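## Task

Take the cardboard box, the masking tape roll and the yellow sponge from the desk and set each on the top of the low shelf beneath its assigned sign: box beneath the blue sign, tape beneath the green sign, sponge beneath the red sign. The robot must not topple or finish leaning, or the task fails. Items count only if they stay put without the robot supporting them at the end.

## Robot and tools

ROBOT. A simulated Rainbow Robotics RB-Y1: a base with two drive wheels and two rear casters (0.66 m long, 0.58 m wide, front edge 0.10 m ahead of the wheel axle), a folding torso (the lower part, the leg, bends at ankle, knee and hip), a head, and two 7-joint arms with parallel grippers. The base can drive straight and turn in place but never sideways. Loose objects may occasionally get a short external push.

FRAMES. Base frame: origin on the floor between the drive wheels, x forward, y left, z up. The reported chest, left_hand and right_hand positions are in this frame. A hand point sits between its finger pads; fingers point along the hand's -z axis and close along its x axis. Reported hand positions can be off, more so when the arm is stretched. The odometry frame is the base frame as it was when the scene began; base_odometry only counts wheel rotation, so slipping looks like travel. Heading runs -3.142 to 3.142, left positive.

execute_actions. Argument "actions": a list holding exactly one action, or empty (then it only reports state and images). An action may contain:
- "base": one command only, an offset from where the base last reported itself. {"translate_m": d} drives d metres straight, forward positive, -3 to 3. {"rotate_rad": d} turns d radians on the spot, left (counter-clockwise seen from above) positive, -3.2 to 3.2. A drive or turn that would need over 8.667 s at its top speed is refused.
- "joints": a dictionary of absolute targets by joint name, radians except grippers in metres. Ranges: torso_squat_rad 0 to 1.2 (larger lowers the level chest); torso_shift_rad -0.3 to 0.6 (positive pushes hips forward); torso_pitch_rad -0.2 to 1.4 (positive bows forward); torso_yaw_rad -1.5 to 1.5 (positive left). Per arm: shoulder_pitch -2.356 to 2.356 (0 hanging, negative swings forward and up); left_shoulder_roll 0 to 3.141, right_shoulder_roll -3.141 to 0 (both raise the arm outward from the body); shoulder_yaw -2.094 to 2.094; elbow -2.617 to 0.01 (0 straight, negative bends forward); forearm_roll -3.141 to 3.141; wrist_pitch -1.57 to 1.919 (negative tips hand forward); hand_roll -2.705 to 2.705; gripper_m 0 to 0.1 (pad gap). For both arms, positive yaw and rolls turn counter-clockwise/leftward. head_pan_rad -0.523 to 0.523 (relative to chest, left positive); head_tilt_rad -0.35 to 1.57 (positive looks down). Joint tolerance for done is ±0.02, grippers ±0.004.
- "speeds": caps for this action only: translate_m 0.05 to 0.4 m/s, rotate_rad 0.1 to 1.509 rad/s; the top value is the default.
- "min_time_s": 0.1 to 8, a floor on the duration of each arm and head motion.
All parts start at once. No action exceeds 15 s. Joints omitted may still be driving toward earlier targets. "cameras": list from head_camera, left_wrist_camera, right_wrist_camera, all; omitted/null/["all"] gives every image, [] none. Unknown keys or out-of-range numbers refuse the call with no motion. If a result reports a stop, any further motion, wait or finished_scene calls in the same reply are dropped.

Torso combinations must also hold: squat + shift <= 1.52; squat - shift + pitch <= 1.57; shift + 0.5 pitch - 0.4 squat <= 0.7; shift + 0.3 pitch - 0.5 squat <= 0.39. Otherwise the commanded torso joints stop short as off_target.

wait: "seconds" 0 to 10; commands nothing, returns state and images. zoom_image: "camera" plus "region" [x0, y0, x1, y1] in pixels from the top-left of that camera's latest full image (head 896x504, wrists 644x364), at most 504 by 504. finished_scene: "scene" 1 or 2; irreversible, reports success and gives the next task. Only finish once everything rests on its own.

RESULTS. The pictures line lists image order. joint_positions gives current values. base_status and joint_status per motion: done (for the base, wheels turned the full amount even if slipping), off_target (rested short, may keep pushing), limit_stop_at_<name>, contact_stop (hit something firm; torso and arms only), time_out, stopped_with_arm (torso halted because an arm contact-stopped), limit_stop_at_own_body (self-collision guard halted it before touching; move arm and torso apart). contact_stop, time_out or stopped_with_arm on one joint halts its whole group (torso four joints; each arm's seven joints) and discards their targets. "joint command not followed" with a cause line means an arm's targets were withheld by the arm collision check; such joints show not_followed and may be retried each action until valid targets arrive. on_its_own lists uncommanded parts; "held at" is a held target, not the actual position. MOTOR HOT warns from 65 °C; OVER-TEMPERATURE FAULT at 80 °C brakes the arm and halts the call (limit_stop_at_motor_heat); resend targets. A torque fault (joint load limits: shoulders 63, elbow 32.4, wrist joints 22.5 N m, held weight included) freezes everything for 10 s.

GRASPING. Command a gripper gap at least 0.005 m narrower than the object; off_target is then expected. Each arm carries up to 3 kg.

AVOID. After any stop, first retreat the arm in its own action, then the torso. Exception: for a two-handed hold where the torso contact-stops instantly with nothing in the way, resend all arm joints at their reported values, then retry the torso. Never let the arms or hands strike or press on each other. The base does not stop at furniture and may keep shoving; the bent leg can protrude ahead of the base and may push the robot backward unnoticed by odometry. Heavy loads far forward can tip the robot over. Avoid drops, slams and hard pushes.

CAMERAS. Calibration (pinhole with radial distortion, base-frame poses) is supplied; head_camera is about 1.48 m up looking forward and down. Poses follow joint readings, so wrist cameras carry larger errors.

Each tool is called after "Call:" by a JSON object that holds its "name" and its "arguments".

## Session

Call:
{"name": "execute_actions", "arguments": {"actions": []}}

Scene clock: 0.00 s.
base_odometry: x=+0.000 y=+0.000 heading=+0.000 (m, m, rad; odometry frame)
base_status: not commanded
joint_positions: torso_squat_rad=+0.350 torso_shift_rad=-0.001 torso_pitch_rad=-0.002 torso_yaw_rad=-0.001 left_shoulder_pitch_rad=+0.002 left_shoulder_roll_rad=+0.021 left_shoulder_yaw_rad=-0.045 left_elbow_rad=-0.125 left_forearm_roll_rad=-0.049 left_wrist_pitch_rad=+0.023 left_hand_roll_rad=-0.013 left_gripper_m=+0.101 right_shoulder_pitch_rad=-0.037 right_shoulder_roll_rad=-0.012 right_shoulder_yaw_rad=+0.024 right_elbow_rad=-0.273 right_forearm_roll_rad=-0.024 right_wrist_pitch_rad=-0.032 right_hand_roll_rad=-0.032 right_gripper_m=+0.099 head_pan_rad=+0.000 head_tilt_rad=+0.400
joint_status: not commanded
chest: x=-0.2294 y=-0.0001 z=+1.2474 quat_wxyz=(+1.000, +0.000, -0.001, +0.000) (m; base frame)
left_hand: x=-0.1737 y=+0.2337 z=+0.5643 quat_wxyz=(+0.997, +0.011, -0.051, -0.054) (m; base frame)
right_hand: x=-0.0623 y=-0.2247 z=+0.5825 quat_wxyz=(+0.985, +0.001, -0.171, -0.009) (m; base frame)
pictures: head_camera, left_wrist_camera, right_wrist_camera
Images, in order (width x height): head_camera 896x504, left_wrist_camera 644x364, right_wrist_camera 644x364.

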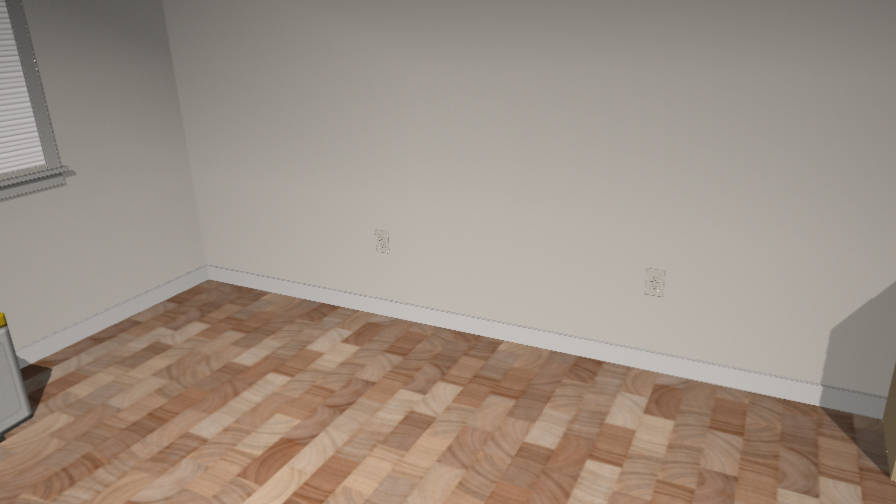

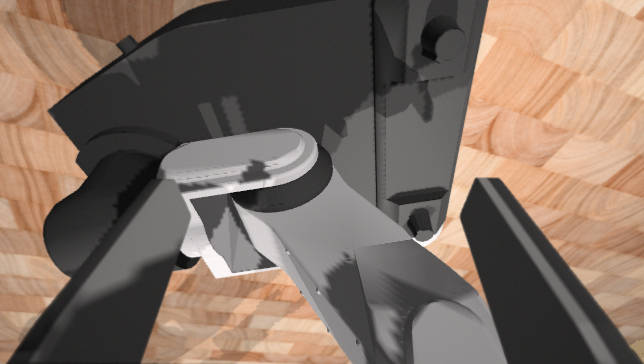

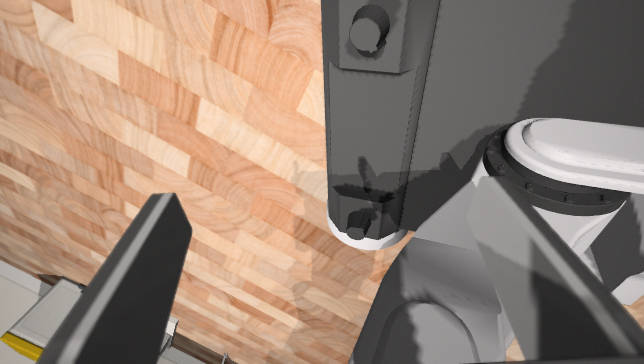

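Call:
{"name": "execute_actions", "arguments": {"actions": [{"joints":{"head_pan_rad":-0.52}}], "cameras": ["head_camera"]}}

Call:
{"name": "execute_actions", "arguments": {"actions": [{"joints":{"head_pan_rad":0.52}}], "cameras": ["head_camera"]}}

Scene clock: 4.57 s.
base_odometry: x=+0.000 y=+0.000 heading=+0.000 (m, m, rad; odometry frame)
base_status: not commanded
joint_positions: torso_squat_rad=+0.350 torso_shift_rad=-0.001 torso_pitch_rad=-0.002 torso_yaw_rad=-0.001 left_shoulder_pitch_rad=+0.002 left_shoulder_roll_rad=+0.021 left_shoulder_yaw_rad=-0.045 left_elbow_rad=-0.125 left_forearm_roll_rad=-0.049 left_wrist_pitch_rad=+0.023 left_hand_roll_rad=-0.013 left_gripper_m=+0.101 right_shoulder_pitch_rad=-0.037 right_shoulder_roll_rad=-0.012 right_shoulder_yaw_rad=+0.024 right_elbow_rad=-0.273 right_forearm_roll_rad=-0.024 right_wrist_pitch_rad=-0.032 right_hand_roll_rad=-0.032 right_gripper_m=+0.099 head_pan_rad=-0.520 head_tilt_rad=+0.400
joint_status: all done
chest: x=-0.2294 y=-0.0001 z=+1.2474 quat_wxyz=(+1.000, +0.000, -0.001, +0.000) (m; base frame)
left_hand: x=-0.1737 y=+0.2337 z=+0.5643 quat_wxyz=(+0.997, +0.011, -0.051, -0.054) (m; base frame)
right_hand: x=-0.0623 y=-0.2247 z=+0.5825 quat_wxyz=(+0.985, +0.001, -0.171, -0.009) (m; base frame)
pictures: head_camera
camera_calibration (this result's frames):
head_camera: T_world_to_cam=[[-0.500652, -0.865437, -0.0191404, -0.0809975], [-0.301644, 0.19514, -0.933237, 1.34268], [0.811393, -0.461453, -0.358751, 0.634485], [0, 0, 0, 1]] pos_world=[-0.150357, -0.0393235, 1.47911]
Images, in order (width x height): head_camera 896x504.

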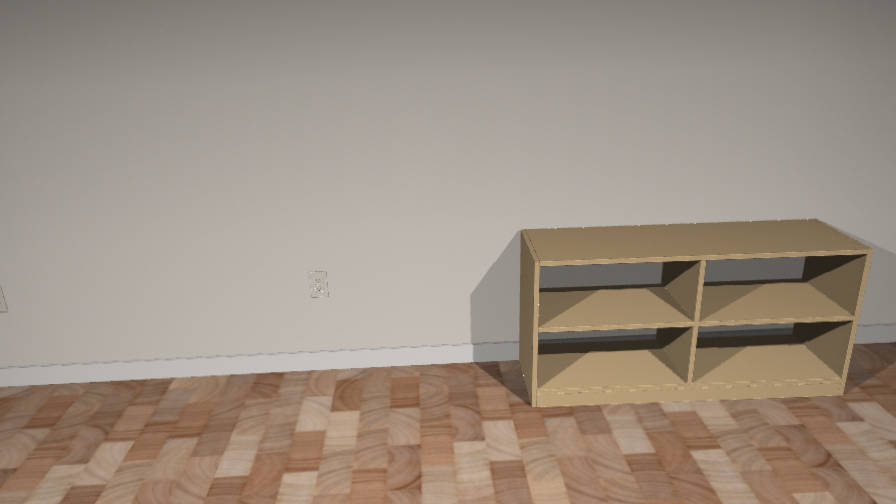

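Scene clock: 5.93 s.
base_odometry: x=+0.000 y=+0.000 heading=+0.000 (m, m, rad; odometry frame)
base_status: not commanded
joint_positions: torso_squat_rad=+0.350 torso_shift_rad=-0.001 torso_pitch_rad=-0.002 torso_yaw_rad=-0.001 left_shoulder_pitch_rad=+0.002 left_shoulder_roll_rad=+0.021 left_shoulder_yaw_rad=-0.045 left_elbow_rad=-0.125 left_forearm_roll_rad=-0.049 left_wrist_pitch_rad=+0.023 left_hand_roll_rad=-0.013 left_gripper_m=+0.101 right_shoulder_pitch_rad=-0.037 right_shoulder_roll_rad=-0.012 right_shoulder_yaw_rad=+0.024 right_elbow_rad=-0.273 right_forearm_roll_rad=-0.024 right_wrist_pitch_rad=-0.032 right_hand_roll_rad=-0.032 right_gripper_m=+0.099 head_pan_rad=+0.520 head_tilt_rad=+0.400
joint_status: all done
chest: x=-0.2294 y=-0.0001 z=+1.2474 quat_wxyz=(+1.000, +0.000, -0.001, +0.000) (m; base frame)
left_hand: x=-0.1737 y=+0.2337 z=+0.5643 quat_wxyz=(+0.997, +0.011, -0.051, -0.054) (m; base frame)
right_hand: x=-0.0623 y=-0.2247 z=+0.5825 quat_wxyz=(+0.985, +0.001, -0.171, -0.009) (m; base frame)
pictures: head_camera
camera_calibration (this result's frames):
head_camera: T_world_to_cam=[[0.492833, -0.86996, -0.016895, 0.122292], [-0.320245, -0.163297, -0.933155, 1.33866], [0.809048, 0.4653, -0.359078, 0.634553], [0, 0, 0, 1]] pos_world=[-0.144954, 0.029731, 1.4791]
Images, in order (width x height): head_camera 896x504.

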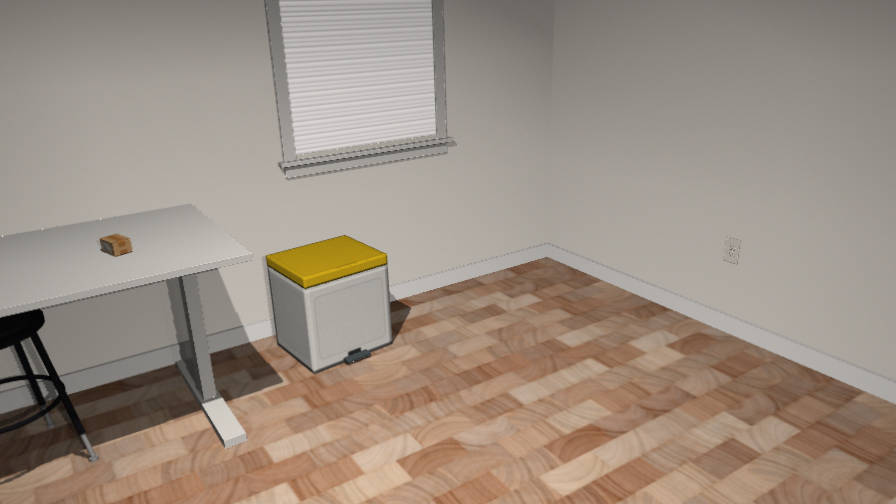

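Call:
{"name": "execute_actions", "arguments": {"actions": [{"base":{"rotate_rad":1.12}}], "cameras": ["head_camera"]}}

Scene clock: 11.50 s.
base_odometry: x=+0.000 y=+0.000 heading=+1.120 (m, m, rad; odometry frame)
base_status: done
joint_positions: torso_squat_rad=+0.350 torso_shift_rad=-0.001 torso_pitch_rad=-0.002 torso_yaw_rad=-0.001 left_shoulder_pitch_rad=+0.002 left_shoulder_roll_rad=+0.021 left_shoulder_yaw_rad=-0.045 left_elbow_rad=-0.125 left_forearm_roll_rad=-0.049 left_wrist_pitch_rad=+0.023 left_hand_roll_rad=-0.013 left_gripper_m=+0.101 right_shoulder_pitch_rad=-0.037 right_shoulder_roll_rad=-0.012 right_shoulder_yaw_rad=+0.024 right_elbow_rad=-0.273 right_forearm_roll_rad=-0.024 right_wrist_pitch_rad=-0.032 right_hand_roll_rad=-0.032 right_gripper_m=+0.099 head_pan_rad=+0.520 head_tilt_rad=+0.400
joint_status: not commanded
chest: x=-0.2294 y=-0.0002 z=+1.2474 quat_wxyz=(+1.000, +0.000, -0.001, +0.000) (m; base frame)
left_hand: x=-0.1737 y=+0.2337 z=+0.5643 quat_wxyz=(+0.997, +0.011, -0.051, -0.054) (m; base frame)
right_hand: x=-0.0623 y=-0.2247 z=+0.5825 quat_wxyz=(+0.985, +0.001, -0.171, -0.009) (m; base frame)
pictures: head_camera
camera_calibration (this result's frames):
head_camera: T_world_to_cam=[[0.492833, -0.869959, -0.0169416, 0.122318], [-0.320241, -0.163244, -0.933165, 1.33867], [0.80905, 0.46532, -0.359049, 0.634538], [0, 0, 0, 1]] pos_world=[-0.144958, 0.0296786, 1.4791]
Images, in order (width x height): head_camera 896x504.

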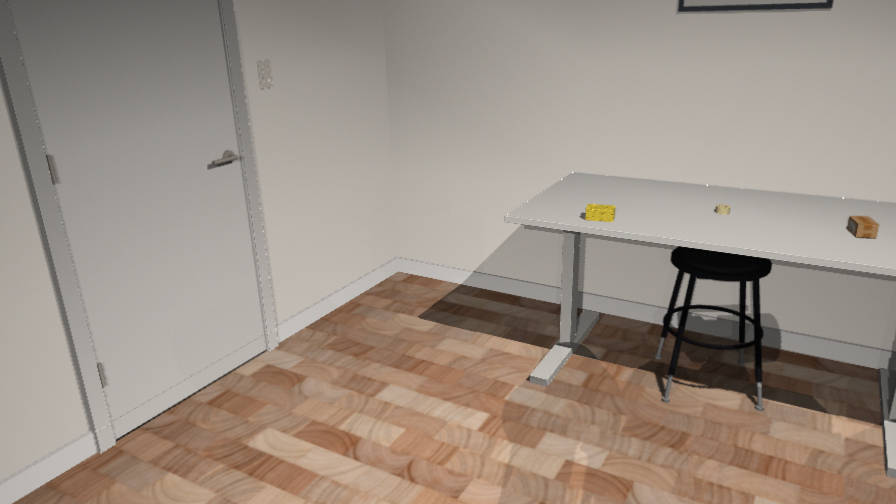

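Call:
{"name": "execute_actions", "arguments": {"actions": [{"base":{"rotate_rad":0.127},"joints":{"head_pan_rad":0,"head_tilt_rad":0.6}}], "cameras": []}}

Call:
{"name": "execute_actions", "arguments": {"actions": [{"base":{"translate_m":1.3}}], "cameras": ["head_camera"]}}

Scene clock: 38.63 s.
base_odometry: x=+0.000 y=+0.000 heading=+1.246 (m, m, rad; odometry frame)
base_status: done
joint_positions: torso_squat_rad=+0.350 torso_shift_rad=-0.001 torso_pitch_rad=-0.002 torso_yaw_rad=-0.001 left_shoulder_pitch_rad=+0.002 left_shoulder_roll_rad=+0.021 left_shoulder_yaw_rad=-0.045 left_elbow_rad=-0.125 left_forearm_roll_rad=-0.049 left_wrist_pitch_rad=+0.023 left_hand_roll_rad=-0.013 left_gripper_m=+0.101 right_shoulder_pitch_rad=-0.037 right_shoulder_roll_rad=-0.012 right_shoulder_yaw_rad=+0.024 right_elbow_rad=-0.273 right_forearm_roll_rad=-0.024 right_wrist_pitch_rad=-0.032 right_hand_roll_rad=-0.032 right_gripper_m=+0.099 head_pan_rad=+0.000 head_tilt_rad=+0.600
joint_status: all done
chest: x=-0.2294 y=-0.0002 z=+1.2474 quat_wxyz=(+1.000, +0.000, -0.001, +0.000) (m; base frame)
left_hand: x=-0.1737 y=+0.2337 z=+0.5643 quat_wxyz=(+0.997, +0.012, -0.051, -0.054) (m; base frame)
right_hand: x=-0.0623 y=-0.2247 z=+0.5825 quat_wxyz=(+0.985, +0.001, -0.171, -0.009) (m; base frame)
pictures: none
No camera images: the call's "cameras" was empty. Leave "cameras" out to get every camera's image.

Scene clock: 43.40 s.
base_odometry: x=+0.414 y=+1.232 heading=+1.247 (m, m, rad; odometry frame)
base_status: done
joint_positions: torso_squat_rad=+0.350 torso_shift_rad=-0.001 torso_pitch_rad=-0.002 torso_yaw_rad=-0.001 left_shoulder_pitch_rad=+0.002 left_shoulder_roll_rad=+0.021 left_shoulder_yaw_rad=-0.045 left_elbow_rad=-0.125 left_forearm_roll_rad=-0.049 left_wrist_pitch_rad=+0.023 left_hand_roll_rad=-0.013 left_gripper_m=+0.101 right_shoulder_pitch_rad=-0.037 right_shoulder_roll_rad=-0.012 right_shoulder_yaw_rad=+0.024 right_elbow_rad=-0.273 right_forearm_roll_rad=-0.024 right_wrist_pitch_rad=-0.032 right_hand_roll_rad=-0.032 right_gripper_m=+0.099 head_pan_rad=+0.000 head_tilt_rad=+0.600
joint_status: not commanded
chest: x=-0.2294 y=-0.0002 z=+1.2474 quat_wxyz=(+1.000, +0.000, -0.001, +0.000) (m; base frame)
left_hand: x=-0.1736 y=+0.2337 z=+0.5643 quat_wxyz=(+0.997, +0.012, -0.051, -0.054) (m; base frame)
right_hand: x=-0.0622 y=-0.2247 z=+0.5825 quat_wxyz=(+0.985, +0.001, -0.171, -0.009) (m; base frame)
pictures: head_camera
camera_calibration (this result's frames):
head_camera: T_world_to_cam=[[-0.00802655, -0.999824, -0.0169765, 0.0181883], [-0.53699, 0.0186312, -0.843383, 1.1637], [0.843551, 0.00234677, -0.537045, 0.899257], [0, 0, 0, 1]] pos_world=[-0.133527, -0.0056064, 1.4647]
Images, in order (width x height): head_camera 896x504.

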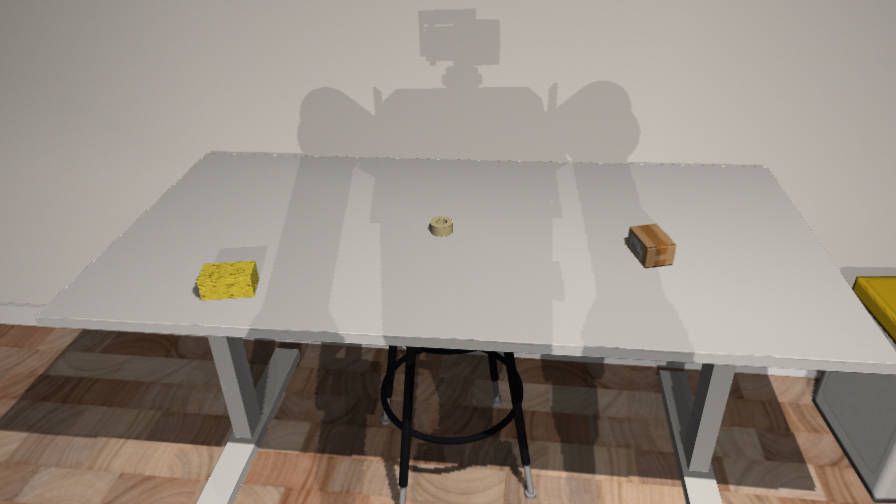

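Call:
{"name": "zoom_image", "arguments": {"camera": "head_camera", "region": [170,230,290,320]}}

Call:
{"name": "zoom_image", "arguments": {"camera": "head_camera", "region": [590,200,710,290]}}

Region (170, 230, 290, 320) of head_camera's 896x504 image, scaled by 4.200, with more detail than that image has; it fills the top 378 rows of this view, and the rest is white.

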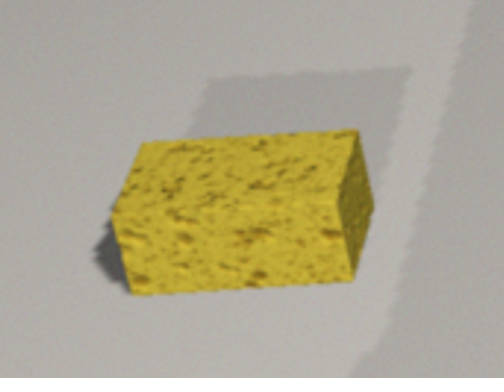

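Region (590, 200, 710, 290) of head_camera's 896x504 image, scaled by 4.200, with more detail than that image has; it fills the top 378 rows of this view, and the rest is white.

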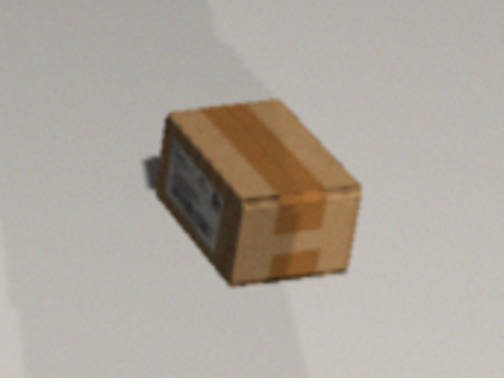

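Call:
{"name": "execute_actions", "arguments": {"actions": [{"base":{"translate_m":0.15},"joints":{"torso_pitch_rad":0.4,"torso_squat_rad":0.3,"head_tilt_rad":0.6,"right_shoulder_pitch_rad":-0.969,"right_shoulder_roll_rad":-0.458,"right_shoulder_yaw_rad":-0.683,"right_elbow_rad":-0.902,"right_forearm_roll_rad":0,"right_wrist_pitch_rad":1.591,"right_hand_roll_rad":-0.909,"left_shoulder_pitch_rad":-0.655,"left_shoulder_roll_rad":0.249,"left_shoulder_yaw_rad":0.791,"left_elbow_rad":-1.506,"left_forearm_roll_rad":0,"left_wrist_pitch_rad":1.822,"left_hand_roll_rad":-0.535}}], "cameras": []}}

Scene clock: 89.20 s.
base_odometry: x=+0.462 y=+1.374 heading=+1.248 (m, m, rad; odometry frame)
base_status: done
joint_positions: torso_squat_rad=+0.300 torso_shift_rad=-0.001 torso_pitch_rad=+0.400 torso_yaw_rad=-0.001 left_shoulder_pitch_rad=-0.655 left_shoulder_roll_rad=+0.249 left_shoulder_yaw_rad=+0.791 left_elbow_rad=-1.506 left_forearm_roll_rad=+0.000 left_wrist_pitch_rad=+1.822 left_hand_roll_rad=-0.535 left_gripper_m=+0.101 right_shoulder_pitch_rad=-0.969 right_shoulder_roll_rad=-0.458 right_shoulder_yaw_rad=-0.683 right_elbow_rad=-0.902 right_forearm_roll_rad=+0.000 right_wrist_pitch_rad=+1.591 right_hand_roll_rad=-0.909 right_gripper_m=+0.099 head_pan_rad=+0.000 head_tilt_rad=+0.600
joint_status: all done
chest: x=-0.1082 y=-0.0002 z=+1.2342 quat_wxyz=(+0.980, +0.000, +0.199, +0.000) (m; base frame)
left_hand: x=+0.2292 y=+0.4293 z=+0.8583 quat_wxyz=(+0.999, +0.000, +0.000, +0.033) (m; base frame)
right_hand: x=+0.3268 y=-0.4319 z=+0.8585 quat_wxyz=(+0.768, +0.000, +0.000, -0.641) (m; base frame)
pictures: none
No camera images: the call's "cameras" was empty. Leave "cameras" out to get every camera's image.

The kinematic model matches the reported hand poses.

Call:
{"name": "execute_actions", "arguments": {"actions": [{"base":{"translate_m":0.55}}]}}

Scene clock: 93.63 s.
base_odometry: x=+0.636 y=+1.896 heading=+1.248 (m, m, rad; odometry frame)
base_status: done
joint_positions: torso_squat_rad=+0.300 torso_shift_rad=-0.001 torso_pitch_rad=+0.400 torso_yaw_rad=-0.001 left_shoulder_pitch_rad=-0.655 left_shoulder_roll_rad=+0.249 left_shoulder_yaw_rad=+0.791 left_elbow_rad=-1.506 left_forearm_roll_rad=+0.000 left_wrist_pitch_rad=+1.822 left_hand_roll_rad=-0.535 left_gripper_m=+0.101 right_shoulder_pitch_rad=-0.969 right_shoulder_roll_rad=-0.458 right_shoulder_yaw_rad=-0.683 right_elbow_rad=-0.902 right_forearm_roll_rad=+0.000 right_wrist_pitch_rad=+1.591 right_hand_roll_rad=-0.909 right_gripper_m=+0.099 head_pan_rad=+0.000 head_tilt_rad=+0.600
joint_status: not commanded
chest: x=-0.1083 y=-0.0002 z=+1.2342 quat_wxyz=(+0.980, +0.000, +0.199, +0.000) (m; base frame)
left_hand: x=+0.2292 y=+0.4294 z=+0.8582 quat_wxyz=(+0.999, +0.000, +0.000, +0.033) (m; base frame)
right_hand: x=+0.3267 y=-0.4319 z=+0.8584 quat_wxyz=(+0.768, +0.000, +0.000, -0.641) (m; base frame)
pictures: head_camera, left_wrist_camera, right_wrist_camera
camera_calibration (this result's frames):
head_camera: T_world_to_cam=[[-0.0138796, -0.999825, -0.0125285, 0.0128304], [-0.824291, 0.0185335, -0.565863, 0.843997], [0.565996, 0.00247313, -0.824404, 1.11461], [0, 0, 0, 1]] pos_world=[0.0650147, -0.00557066, 1.39663]
left_wrist_camera: T_world_to_cam=[[0.998987, 0.0429475, -0.0134182, -0.236263], [0.0406921, -0.735086, 0.676752, -0.247033], [0.0192013, -0.676613, -0.736089, 1.00312], [0, 0, 0, 1]] pos_world=[0.226814, 0.507283, 0.902397]
right_wrist_camera: T_world_to_cam=[[-0.146915, 0.988939, 0.0203667, 0.462612], [0.746525, 0.0973471, 0.658197, -0.739863], [0.648935, 0.111903, -0.75257, 0.574511], [0, 0, 0, 1]] pos_world=[0.247471, -0.449761, 0.909914]
Images, in order (width x height): head_camera 896x504, left_wrist_camera 644x364, right_wrist_camera 644x364.

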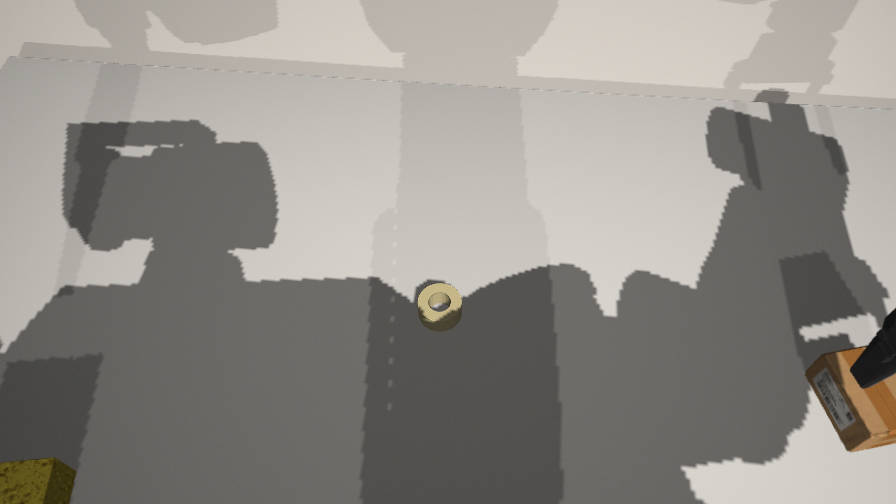

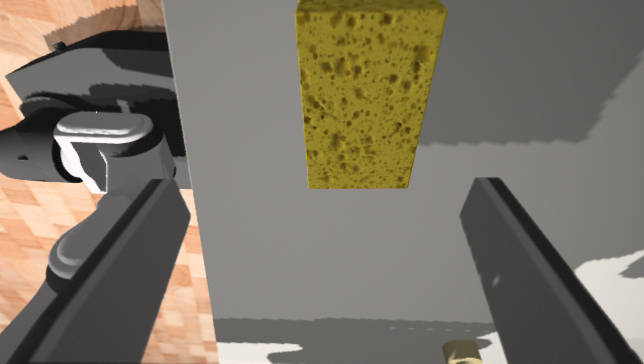

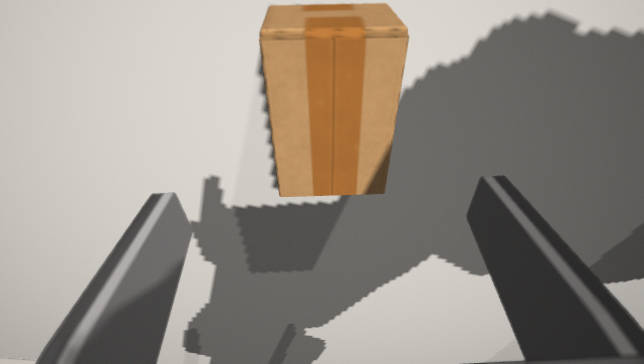

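Call:
{"name": "execute_actions", "arguments": {"actions": [{"base":{"translate_m":0.017},"joints":{"torso_squat_rad":0.6,"head_tilt_rad":0.8}}]}}

Scene clock: 102.50 s.
base_odometry: x=+0.641 y=+1.912 heading=+1.249 (m, m, rad; odometry frame)
base_status: done
joint_positions: torso_squat_rad=+0.600 torso_shift_rad=-0.001 torso_pitch_rad=+0.400 torso_yaw_rad=-0.001 left_shoulder_pitch_rad=-0.655 left_shoulder_roll_rad=+0.249 left_shoulder_yaw_rad=+0.791 left_elbow_rad=-1.506 left_forearm_roll_rad=+0.000 left_wrist_pitch_rad=+1.822 left_hand_roll_rad=-0.535 left_gripper_m=+0.101 right_shoulder_pitch_rad=-0.969 right_shoulder_roll_rad=-0.458 right_shoulder_yaw_rad=-0.683 right_elbow_rad=-0.902 right_forearm_roll_rad=+0.000 right_wrist_pitch_rad=+1.591 right_hand_roll_rad=-0.909 right_gripper_m=+0.099 head_pan_rad=+0.000 head_tilt_rad=+0.800
joint_status: all done
chest: x=-0.1082 y=-0.0002 z=+1.1433 quat_wxyz=(+0.980, +0.000, +0.199, +0.000) (m; base frame)
left_hand: x=+0.2293 y=+0.4294 z=+0.7673 quat_wxyz=(+0.999, +0.000, +0.000, +0.033) (m; base frame)
right_hand: x=+0.3268 y=-0.4319 z=+0.7675 quat_wxyz=(+0.768, +0.000, +0.000, -0.641) (m; base frame)
pictures: head_camera, left_wrist_camera, right_wrist_camera
camera_calibration (this result's frames):
head_camera: T_world_to_cam=[[-0.0162003, -0.999823, -0.00961179, 0.00785752], [-0.92023, 0.0186689, -0.390933, 0.560863], [0.391044, 0.00251181, -0.920369, 1.1644], [0, 0, 0, 1]] pos_world=[0.0609171, -0.00553932, 1.29102]
left_wrist_camera: T_world_to_cam=[[0.998987, 0.0429683, -0.0133308, -0.237646], [0.0406483, -0.735089, 0.676751, -0.18544], [0.0192794, -0.676607, -0.736092, 0.936187], [0, 0, 0, 1]] pos_world=[0.226894, 0.507327, 0.811448]
right_wrist_camera: T_world_to_cam=[[-0.146925, 0.988938, 0.0203511, 0.464453], [0.746427, 0.0973482, 0.658308, -0.680166], [0.649045, 0.111912, -0.752473, 0.505899], [0, 0, 0, 1]] pos_world=[0.247583, -0.449719, 0.818982]
Images, in order (width x height): head_camera 896x504, left_wrist_camera 644x364, right_wrist_camera 644x364.

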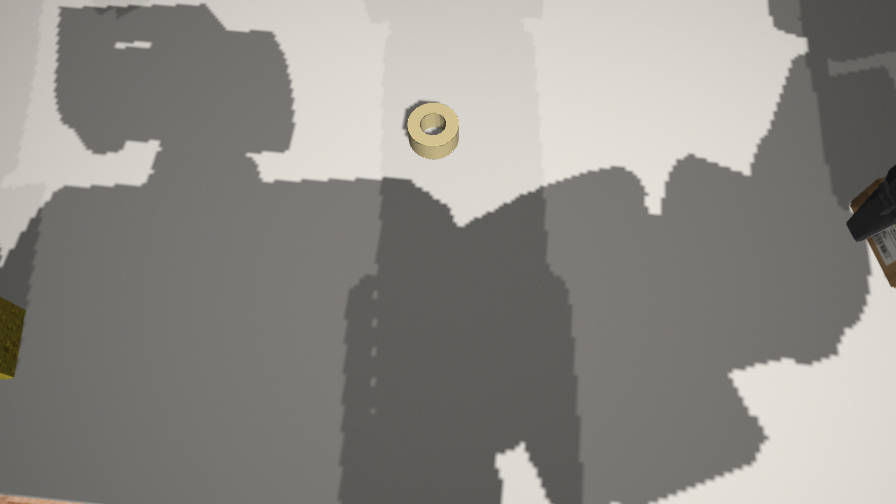

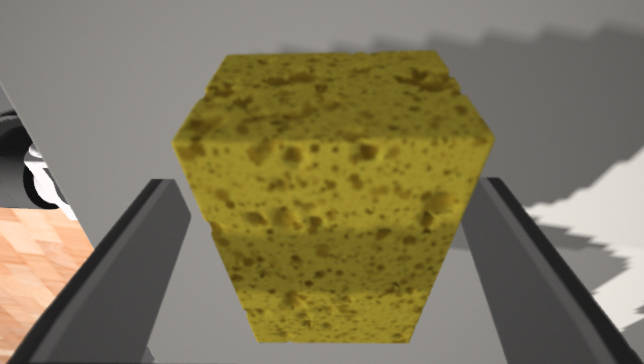

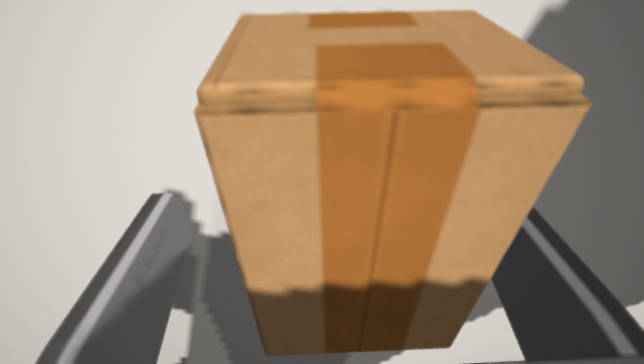

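Call:
{"name": "execute_actions", "arguments": {"actions": [{"joints":{"torso_squat_rad":0.615,"left_gripper_m":0.048,"right_gripper_m":0.048}}], "cameras": ["left_wrist_camera","right_wrist_camera"]}}

Scene clock: 107.60 s.
base_odometry: x=+0.641 y=+1.912 heading=+1.249 (m, m, rad; odometry frame)
base_status: not commanded
joint_positions: torso_squat_rad=+0.615 torso_shift_rad=-0.001 torso_pitch_rad=+0.400 torso_yaw_rad=-0.001 left_shoulder_pitch_rad=-0.655 left_shoulder_roll_rad=+0.249 left_shoulder_yaw_rad=+0.791 left_elbow_rad=-1.506 left_forearm_roll_rad=+0.000 left_wrist_pitch_rad=+1.822 left_hand_roll_rad=-0.535 left_gripper_m=+0.060 right_shoulder_pitch_rad=-0.969 right_shoulder_roll_rad=-0.458 right_shoulder_yaw_rad=-0.683 right_elbow_rad=-0.902 right_forearm_roll_rad=+0.000 right_wrist_pitch_rad=+1.591 right_hand_roll_rad=-0.909 right_gripper_m=+0.059 head_pan_rad=+0.000 head_tilt_rad=+0.800
joint_status: left_gripper_m off_target (ended at +0.060, target +0.048); right_gripper_m off_target (ended at +0.059, target +0.048); the others done
chest: x=-0.1082 y=-0.0001 z=+1.1373 quat_wxyz=(+0.980, +0.000, +0.199, +0.000) (m; base frame)
left_hand: x=+0.2292 y=+0.4294 z=+0.7613 quat_wxyz=(+0.999, +0.000, +0.000, +0.033) (m; base frame)
right_hand: x=+0.3268 y=-0.4319 z=+0.7615 quat_wxyz=(+0.768, +0.000, +0.000, -0.641) (m; base frame)
pictures: left_wrist_camera, right_wrist_camera
camera_calibration (this result's frames):
left_wrist_camera: T_world_to_cam=[[0.998987, 0.0429761, -0.0133505, -0.23771], [0.0406674, -0.735091, 0.676748, -0.18138], [0.0192701, -0.676605, -0.736094, 0.931782], [0, 0, 0, 1]] pos_world=[0.22689, 0.507334, 0.805454]
right_wrist_camera: T_world_to_cam=[[-0.146918, 0.988939, 0.0203628, 0.464561], [0.746449, 0.0973388, 0.658285, -0.676205], [0.649022, 0.111914, -0.752493, 0.501412], [0, 0, 0, 1]] pos_world=[0.247577, -0.449716, 0.812985]
Images, in order (width x height): left_wrist_camera 644x364, right_wrist_camera 644x364.

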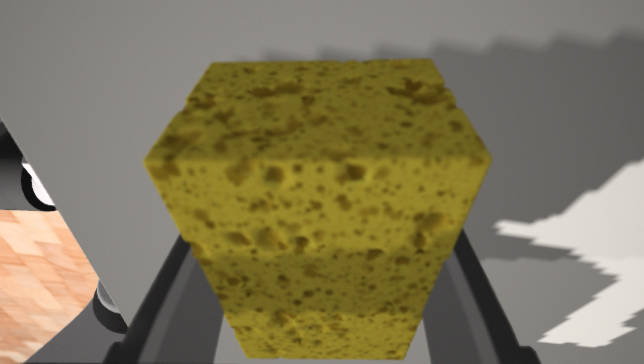

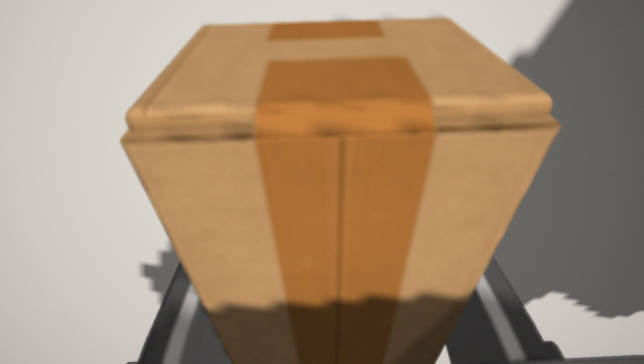

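Call:
{"name": "execute_actions", "arguments": {"actions": [{"joints":{"torso_squat_rad":0.45,"head_tilt_rad":-0.1}}], "cameras": []}}

Call:
{"name": "execute_actions", "arguments": {"actions": [{"base":{"translate_m":-0.75}}], "cameras": ["left_wrist_camera","right_wrist_camera"]}}

Call:
{"name": "execute_actions", "arguments": {"actions": [{"base":{"rotate_rad":-2.9}}], "cameras": ["head_camera"]}}

Scene clock: 131.30 s.
base_odometry: x=+0.641 y=+1.912 heading=+1.249 (m, m, rad; odometry frame)
base_status: not commanded
joint_positions: torso_squat_rad=+0.450 torso_shift_rad=-0.001 torso_pitch_rad=+0.400 torso_yaw_rad=-0.001 left_shoulder_pitch_rad=-0.655 left_shoulder_roll_rad=+0.249 left_shoulder_yaw_rad=+0.791 left_elbow_rad=-1.506 left_forearm_roll_rad=+0.000 left_wrist_pitch_rad=+1.822 left_hand_roll_rad=-0.535 left_gripper_m=+0.060 right_shoulder_pitch_rad=-0.969 right_shoulder_roll_rad=-0.458 right_shoulder_yaw_rad=-0.683 right_elbow_rad=-0.902 right_forearm_roll_rad=+0.000 right_wrist_pitch_rad=+1.591 right_hand_roll_rad=-0.909 right_gripper_m=+0.059 head_pan_rad=+0.000 head_tilt_rad=-0.100
joint_status: all done
chest: x=-0.1082 y=-0.0002 z=+1.1958 quat_wxyz=(+0.980, +0.000, +0.199, +0.000) (m; base frame)
left_hand: x=+0.2292 y=+0.4294 z=+0.8198 quat_wxyz=(+0.999, +0.000, +0.000, +0.033) (m; base frame)
right_hand: x=+0.3267 y=-0.4319 z=+0.8199 quat_wxyz=(+0.768, +0.000, +0.000, -0.641) (m; base frame)
pictures: none
No camera images: the call's "cameras" was empty. Leave "cameras" out to get every camera's image.

Scene clock: 134.93 s.
base_odometry: x=+0.404 y=+1.201 heading=+1.249 (m, m, rad; odometry frame)
base_status: done
joint_positions: torso_squat_rad=+0.450 torso_shift_rad=-0.001 torso_pitch_rad=+0.400 torso_yaw_rad=-0.001 left_shoulder_pitch_rad=-0.655 left_shoulder_roll_rad=+0.249 left_shoulder_yaw_rad=+0.791 left_elbow_rad=-1.506 left_forearm_roll_rad=+0.000 left_wrist_pitch_rad=+1.822 left_hand_roll_rad=-0.535 left_gripper_m=+0.060 right_shoulder_pitch_rad=-0.969 right_shoulder_roll_rad=-0.458 right_shoulder_yaw_rad=-0.683 right_elbow_rad=-0.902 right_forearm_roll_rad=+0.000 right_wrist_pitch_rad=+1.591 right_hand_roll_rad=-0.909 right_gripper_m=+0.059 head_pan_rad=+0.000 head_tilt_rad=-0.100
joint_status: not commanded
chest: x=-0.1082 y=-0.0002 z=+1.1958 quat_wxyz=(+0.980, +0.000, +0.199, +0.000) (m; base frame)
left_hand: x=+0.2291 y=+0.4294 z=+0.8198 quat_wxyz=(+0.999, +0.000, +0.000, +0.033) (m; base frame)
right_hand: x=+0.3266 y=-0.4319 z=+0.8199 quat_wxyz=(+0.768, +0.000, +0.000, -0.641) (m; base frame)
pictures: left_wrist_camera, right_wrist_camera
camera_calibration (this result's frames):
left_wrist_camera: T_world_to_cam=[[0.998982, 0.043035, -0.013549, -0.236642], [0.0408456, -0.735099, 0.676728, -0.220978], [0.0191632, -0.676592, -0.736109, 0.974874], [0, 0, 0, 1]] pos_world=[0.226745, 0.507336, 0.863949]
right_wrist_camera: T_world_to_cam=[[-0.14687, 0.988944, 0.0204483, 0.46329], [0.746658, 0.0972811, 0.658056, -0.714435], [0.648792, 0.111917, -0.752691, 0.54574], [0, 0, 0, 1]] pos_world=[0.24741, -0.449744, 0.871439]
Images, in order (width x height): left_wrist_camera 644x364, right_wrist_camera 644x364.

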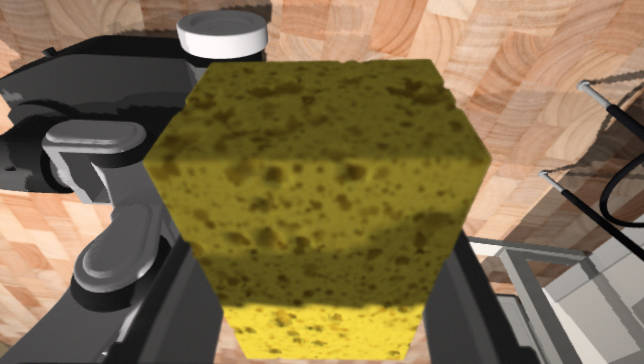

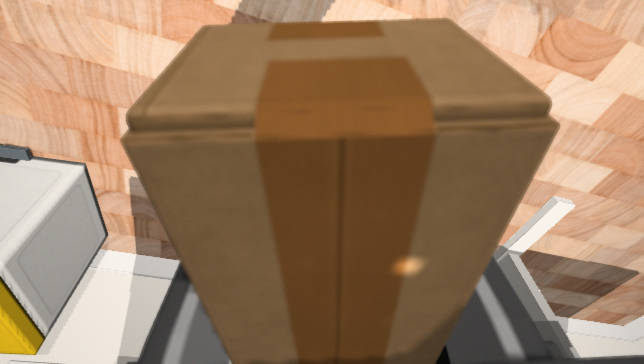

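Scene clock: 140.07 s.
base_odometry: x=+0.404 y=+1.201 heading=-1.650 (m, m, rad; odometry frame)
base_status: done
joint_positions: torso_squat_rad=+0.450 torso_shift_rad=-0.001 torso_pitch_rad=+0.400 torso_yaw_rad=-0.001 left_shoulder_pitch_rad=-0.655 left_shoulder_roll_rad=+0.249 left_shoulder_yaw_rad=+0.791 left_elbow_rad=-1.506 left_forearm_roll_rad=+0.000 left_wrist_pitch_rad=+1.822 left_hand_roll_rad=-0.535 left_gripper_m=+0.060 right_shoulder_pitch_rad=-0.969 right_shoulder_roll_rad=-0.458 right_shoulder_yaw_rad=-0.683 right_elbow_rad=-0.902 right_forearm_roll_rad=+0.000 right_wrist_pitch_rad=+1.591 right_hand_roll_rad=-0.909 right_gripper_m=+0.059 head_pan_rad=+0.000 head_tilt_rad=-0.100
joint_status: not commanded
chest: x=-0.1082 y=-0.0002 z=+1.1958 quat_wxyz=(+0.980, +0.000, +0.199, +0.000) (m; base frame)
left_hand: x=+0.2291 y=+0.4294 z=+0.8198 quat_wxyz=(+0.999, +0.000, +0.000, +0.033) (m; base frame)
right_hand: x=+0.3266 y=-0.4319 z=+0.8199 quat_wxyz=(+0.768, +0.000, +0.000, -0.641) (m; base frame)
pictures: head_camera
camera_calibration (this result's frames):
head_camera: T_world_to_cam=[[-0.00231499, -0.999834, -0.0180989, 0.0201186], [-0.265922, 0.0180627, -0.963825, 1.37371], [0.963992, 0.00258164, -0.26592, 0.320963], [0, 0, 0, 1]] pos_world=[0.0559404, -0.00552639, 1.40973]
Images, in order (width x height): head_camera 896x504.

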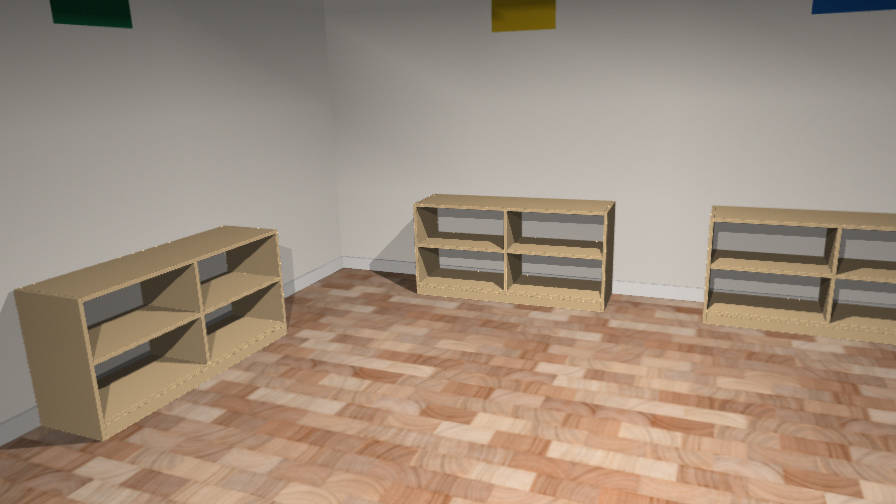

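Call:
{"name": "execute_actions", "arguments": {"actions": [{"base":{"rotate_rad":-0.5},"joints":{"head_pan_rad":-0.35,"head_tilt_rad":-0.15}}], "cameras": ["head_camera"]}}

Scene clock: 147.10 s.
base_odometry: x=+0.404 y=+1.201 heading=-2.150 (m, m, rad; odometry frame)
base_status: done
joint_positions: torso_squat_rad=+0.450 torso_shift_rad=-0.001 torso_pitch_rad=+0.400 torso_yaw_rad=-0.001 left_shoulder_pitch_rad=-0.655 left_shoulder_roll_rad=+0.249 left_shoulder_yaw_rad=+0.791 left_elbow_rad=-1.506 left_forearm_roll_rad=+0.000 left_wrist_pitch_rad=+1.822 left_hand_roll_rad=-0.535 left_gripper_m=+0.060 right_shoulder_pitch_rad=-0.969 right_shoulder_roll_rad=-0.458 right_shoulder_yaw_rad=-0.683 right_elbow_rad=-0.902 right_forearm_roll_rad=+0.000 right_wrist_pitch_rad=+1.591 right_hand_roll_rad=-0.909 right_gripper_m=+0.059 head_pan_rad=-0.350 head_tilt_rad=-0.150
joint_status: all done
chest: x=-0.1082 y=-0.0002 z=+1.1958 quat_wxyz=(+0.980, +0.000, +0.199, +0.000) (m; base frame)
left_hand: x=+0.2291 y=+0.4294 z=+0.8198 quat_wxyz=(+0.999, +0.000, +0.000, +0.033) (m; base frame)
right_hand: x=+0.3266 y=-0.4319 z=+0.8199 quat_wxyz=(+0.768, +0.000, +0.000, -0.641) (m; base frame)
pictures: head_camera
camera_calibration (this result's frames):
head_camera: T_world_to_cam=[[-0.317474, -0.941214, 0.115439, -0.166198], [-0.221671, -0.0447021, -0.974096, 1.38823], [0.921994, -0.33484, -0.194448, 0.222469], [0, 0, 0, 1]] pos_world=[0.0498523, -0.0198793, 1.41472]
Images, in order (width x height): head_camera 896x504.

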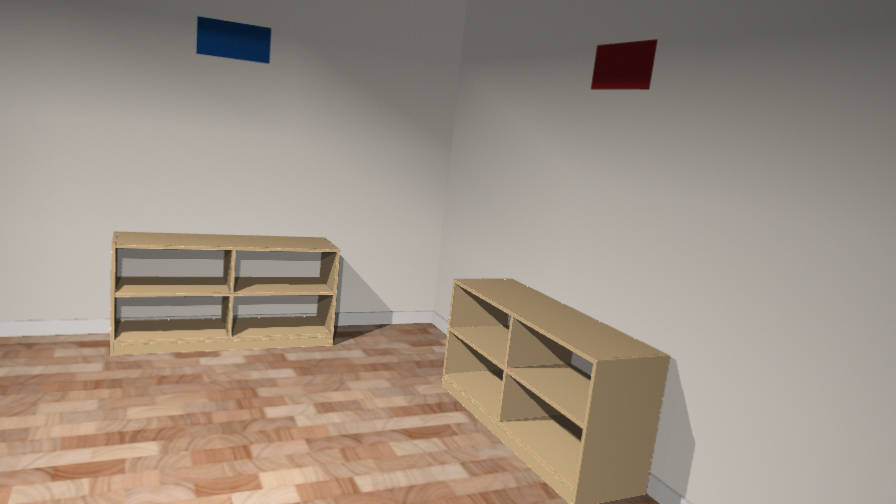

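Call:
{"name": "execute_actions", "arguments": {"actions": [{"base":{"translate_m":2.9},"joints":{"head_pan_rad":0,"head_tilt_rad":0.4,"left_elbow_rad":-1.85,"left_wrist_pitch_rad":1.91,"torso_squat_rad":0.65},"min_time_s":2}], "cameras": ["head_camera"]}}

Scene clock: 168.97 s.
base_odometry: x=-1.183 y=-1.226 heading=-2.150 (m, m, rad; odometry frame)
base_status: done
joint_positions: torso_squat_rad=+0.650 torso_shift_rad=-0.001 torso_pitch_rad=+0.400 torso_yaw_rad=-0.001 left_shoulder_pitch_rad=-0.655 left_shoulder_roll_rad=+0.249 left_shoulder_yaw_rad=+0.791 left_elbow_rad=-1.850 left_forearm_roll_rad=+0.000 left_wrist_pitch_rad=+1.910 left_hand_roll_rad=-0.535 left_gripper_m=+0.060 right_shoulder_pitch_rad=-0.969 right_shoulder_roll_rad=-0.458 right_shoulder_yaw_rad=-0.683 right_elbow_rad=-0.902 right_forearm_roll_rad=+0.000 right_wrist_pitch_rad=+1.591 right_hand_roll_rad=-0.909 right_gripper_m=+0.059 head_pan_rad=+0.000 head_tilt_rad=+0.400
joint_status: all done
chest: x=-0.1081 y=-0.0001 z=+1.1228 quat_wxyz=(+0.980, +0.000, +0.199, +0.000) (m; base frame)
left_hand: x=+0.2557 y=+0.4475 z=+0.8384 quat_wxyz=(+0.991, +0.069, -0.108, +0.033) (m; base frame)
right_hand: x=+0.3268 y=-0.4318 z=+0.7468 quat_wxyz=(+0.768, +0.000, +0.000, -0.641) (m; base frame)
pictures: head_camera
camera_calibration (this result's frames):
head_camera: T_world_to_cam=[[-0.0110992, -0.999827, -0.0148943, 0.0145817], [-0.69551, 0.0184211, -0.71828, 0.980259], [0.718431, 0.00238681, -0.695595, 0.856822], [0, 0, 0, 1]] pos_world=[0.0663747, -0.00552334, 1.30032]
Images, in order (width x height): head_camera 896x504.

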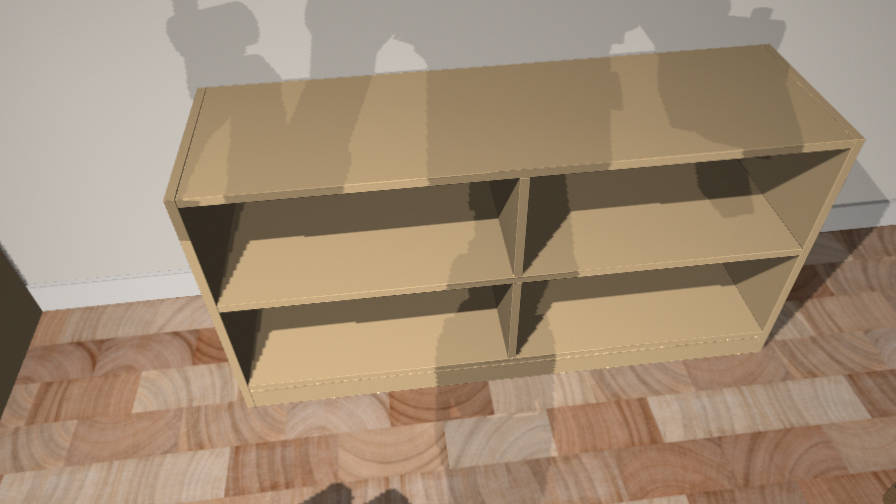

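Call:
{"name": "execute_actions", "arguments": {"actions": [{"base":{"translate_m":0.78},"joints":{"head_pan_rad":-0.4,"head_tilt_rad":0.75,"torso_squat_rad":0.76}}], "cameras": ["head_camera","right_wrist_camera"]}}

Scene clock: 178.90 s.
base_odometry: x=-1.610 y=-1.879 heading=-2.150 (m, m, rad; odometry frame)
base_status: done
joint_positions: torso_squat_rad=+0.760 torso_shift_rad=-0.001 torso_pitch_rad=+0.400 torso_yaw_rad=-0.001 left_shoulder_pitch_rad=-0.655 left_shoulder_roll_rad=+0.249 left_shoulder_yaw_rad=+0.791 left_elbow_rad=-1.850 left_forearm_roll_rad=+0.000 left_wrist_pitch_rad=+1.910 left_hand_roll_rad=-0.535 left_gripper_m=+0.060 right_shoulder_pitch_rad=-0.969 right_shoulder_roll_rad=-0.458 right_shoulder_yaw_rad=-0.683 right_elbow_rad=-0.902 right_forearm_roll_rad=+0.000 right_wrist_pitch_rad=+1.591 right_hand_roll_rad=-0.909 right_gripper_m=+0.059 head_pan_rad=-0.400 head_tilt_rad=+0.750
joint_status: all done
chest: x=-0.1080 y=-0.0001 z=+1.0729 quat_wxyz=(+0.980, +0.000, +0.199, +0.000) (m; base frame)
left_hand: x=+0.2558 y=+0.4476 z=+0.7886 quat_wxyz=(+0.991, +0.069, -0.108, +0.033) (m; base frame)
right_hand: x=+0.3268 y=-0.4318 z=+0.6969 quat_wxyz=(+0.768, +0.000, +0.000, -0.641) (m; base frame)
pictures: head_camera, right_wrist_camera
camera_calibration (this result's frames):
head_camera: T_world_to_cam=[[-0.373479, -0.916874, 0.140912, -0.184237], [-0.845026, 0.273604, -0.459426, 0.61981], [0.382682, -0.29066, -0.876967, 1.04524], [0, 0, 0, 1]] pos_world=[0.0549511, -0.0346941, 1.22736]
right_wrist_camera: T_world_to_cam=[[-0.146926, 0.988934, 0.020557, 0.465661], [0.746717, 0.0972619, 0.657992, -0.633647], [0.648711, 0.112026, -0.752744, 0.453134], [0, 0, 0, 1]] pos_world=[0.24762, -0.449642, 0.748456]
Images, in order (width x height): head_camera 896x504, right_wrist_camera 644x364.

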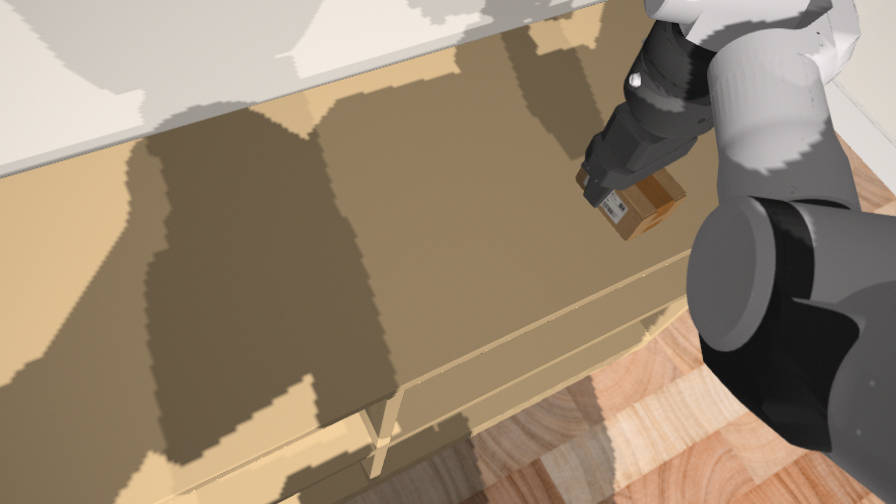

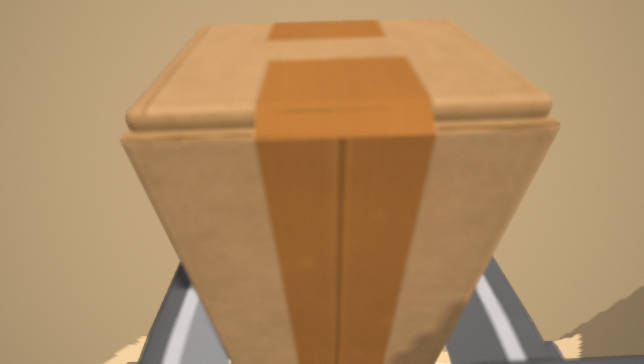

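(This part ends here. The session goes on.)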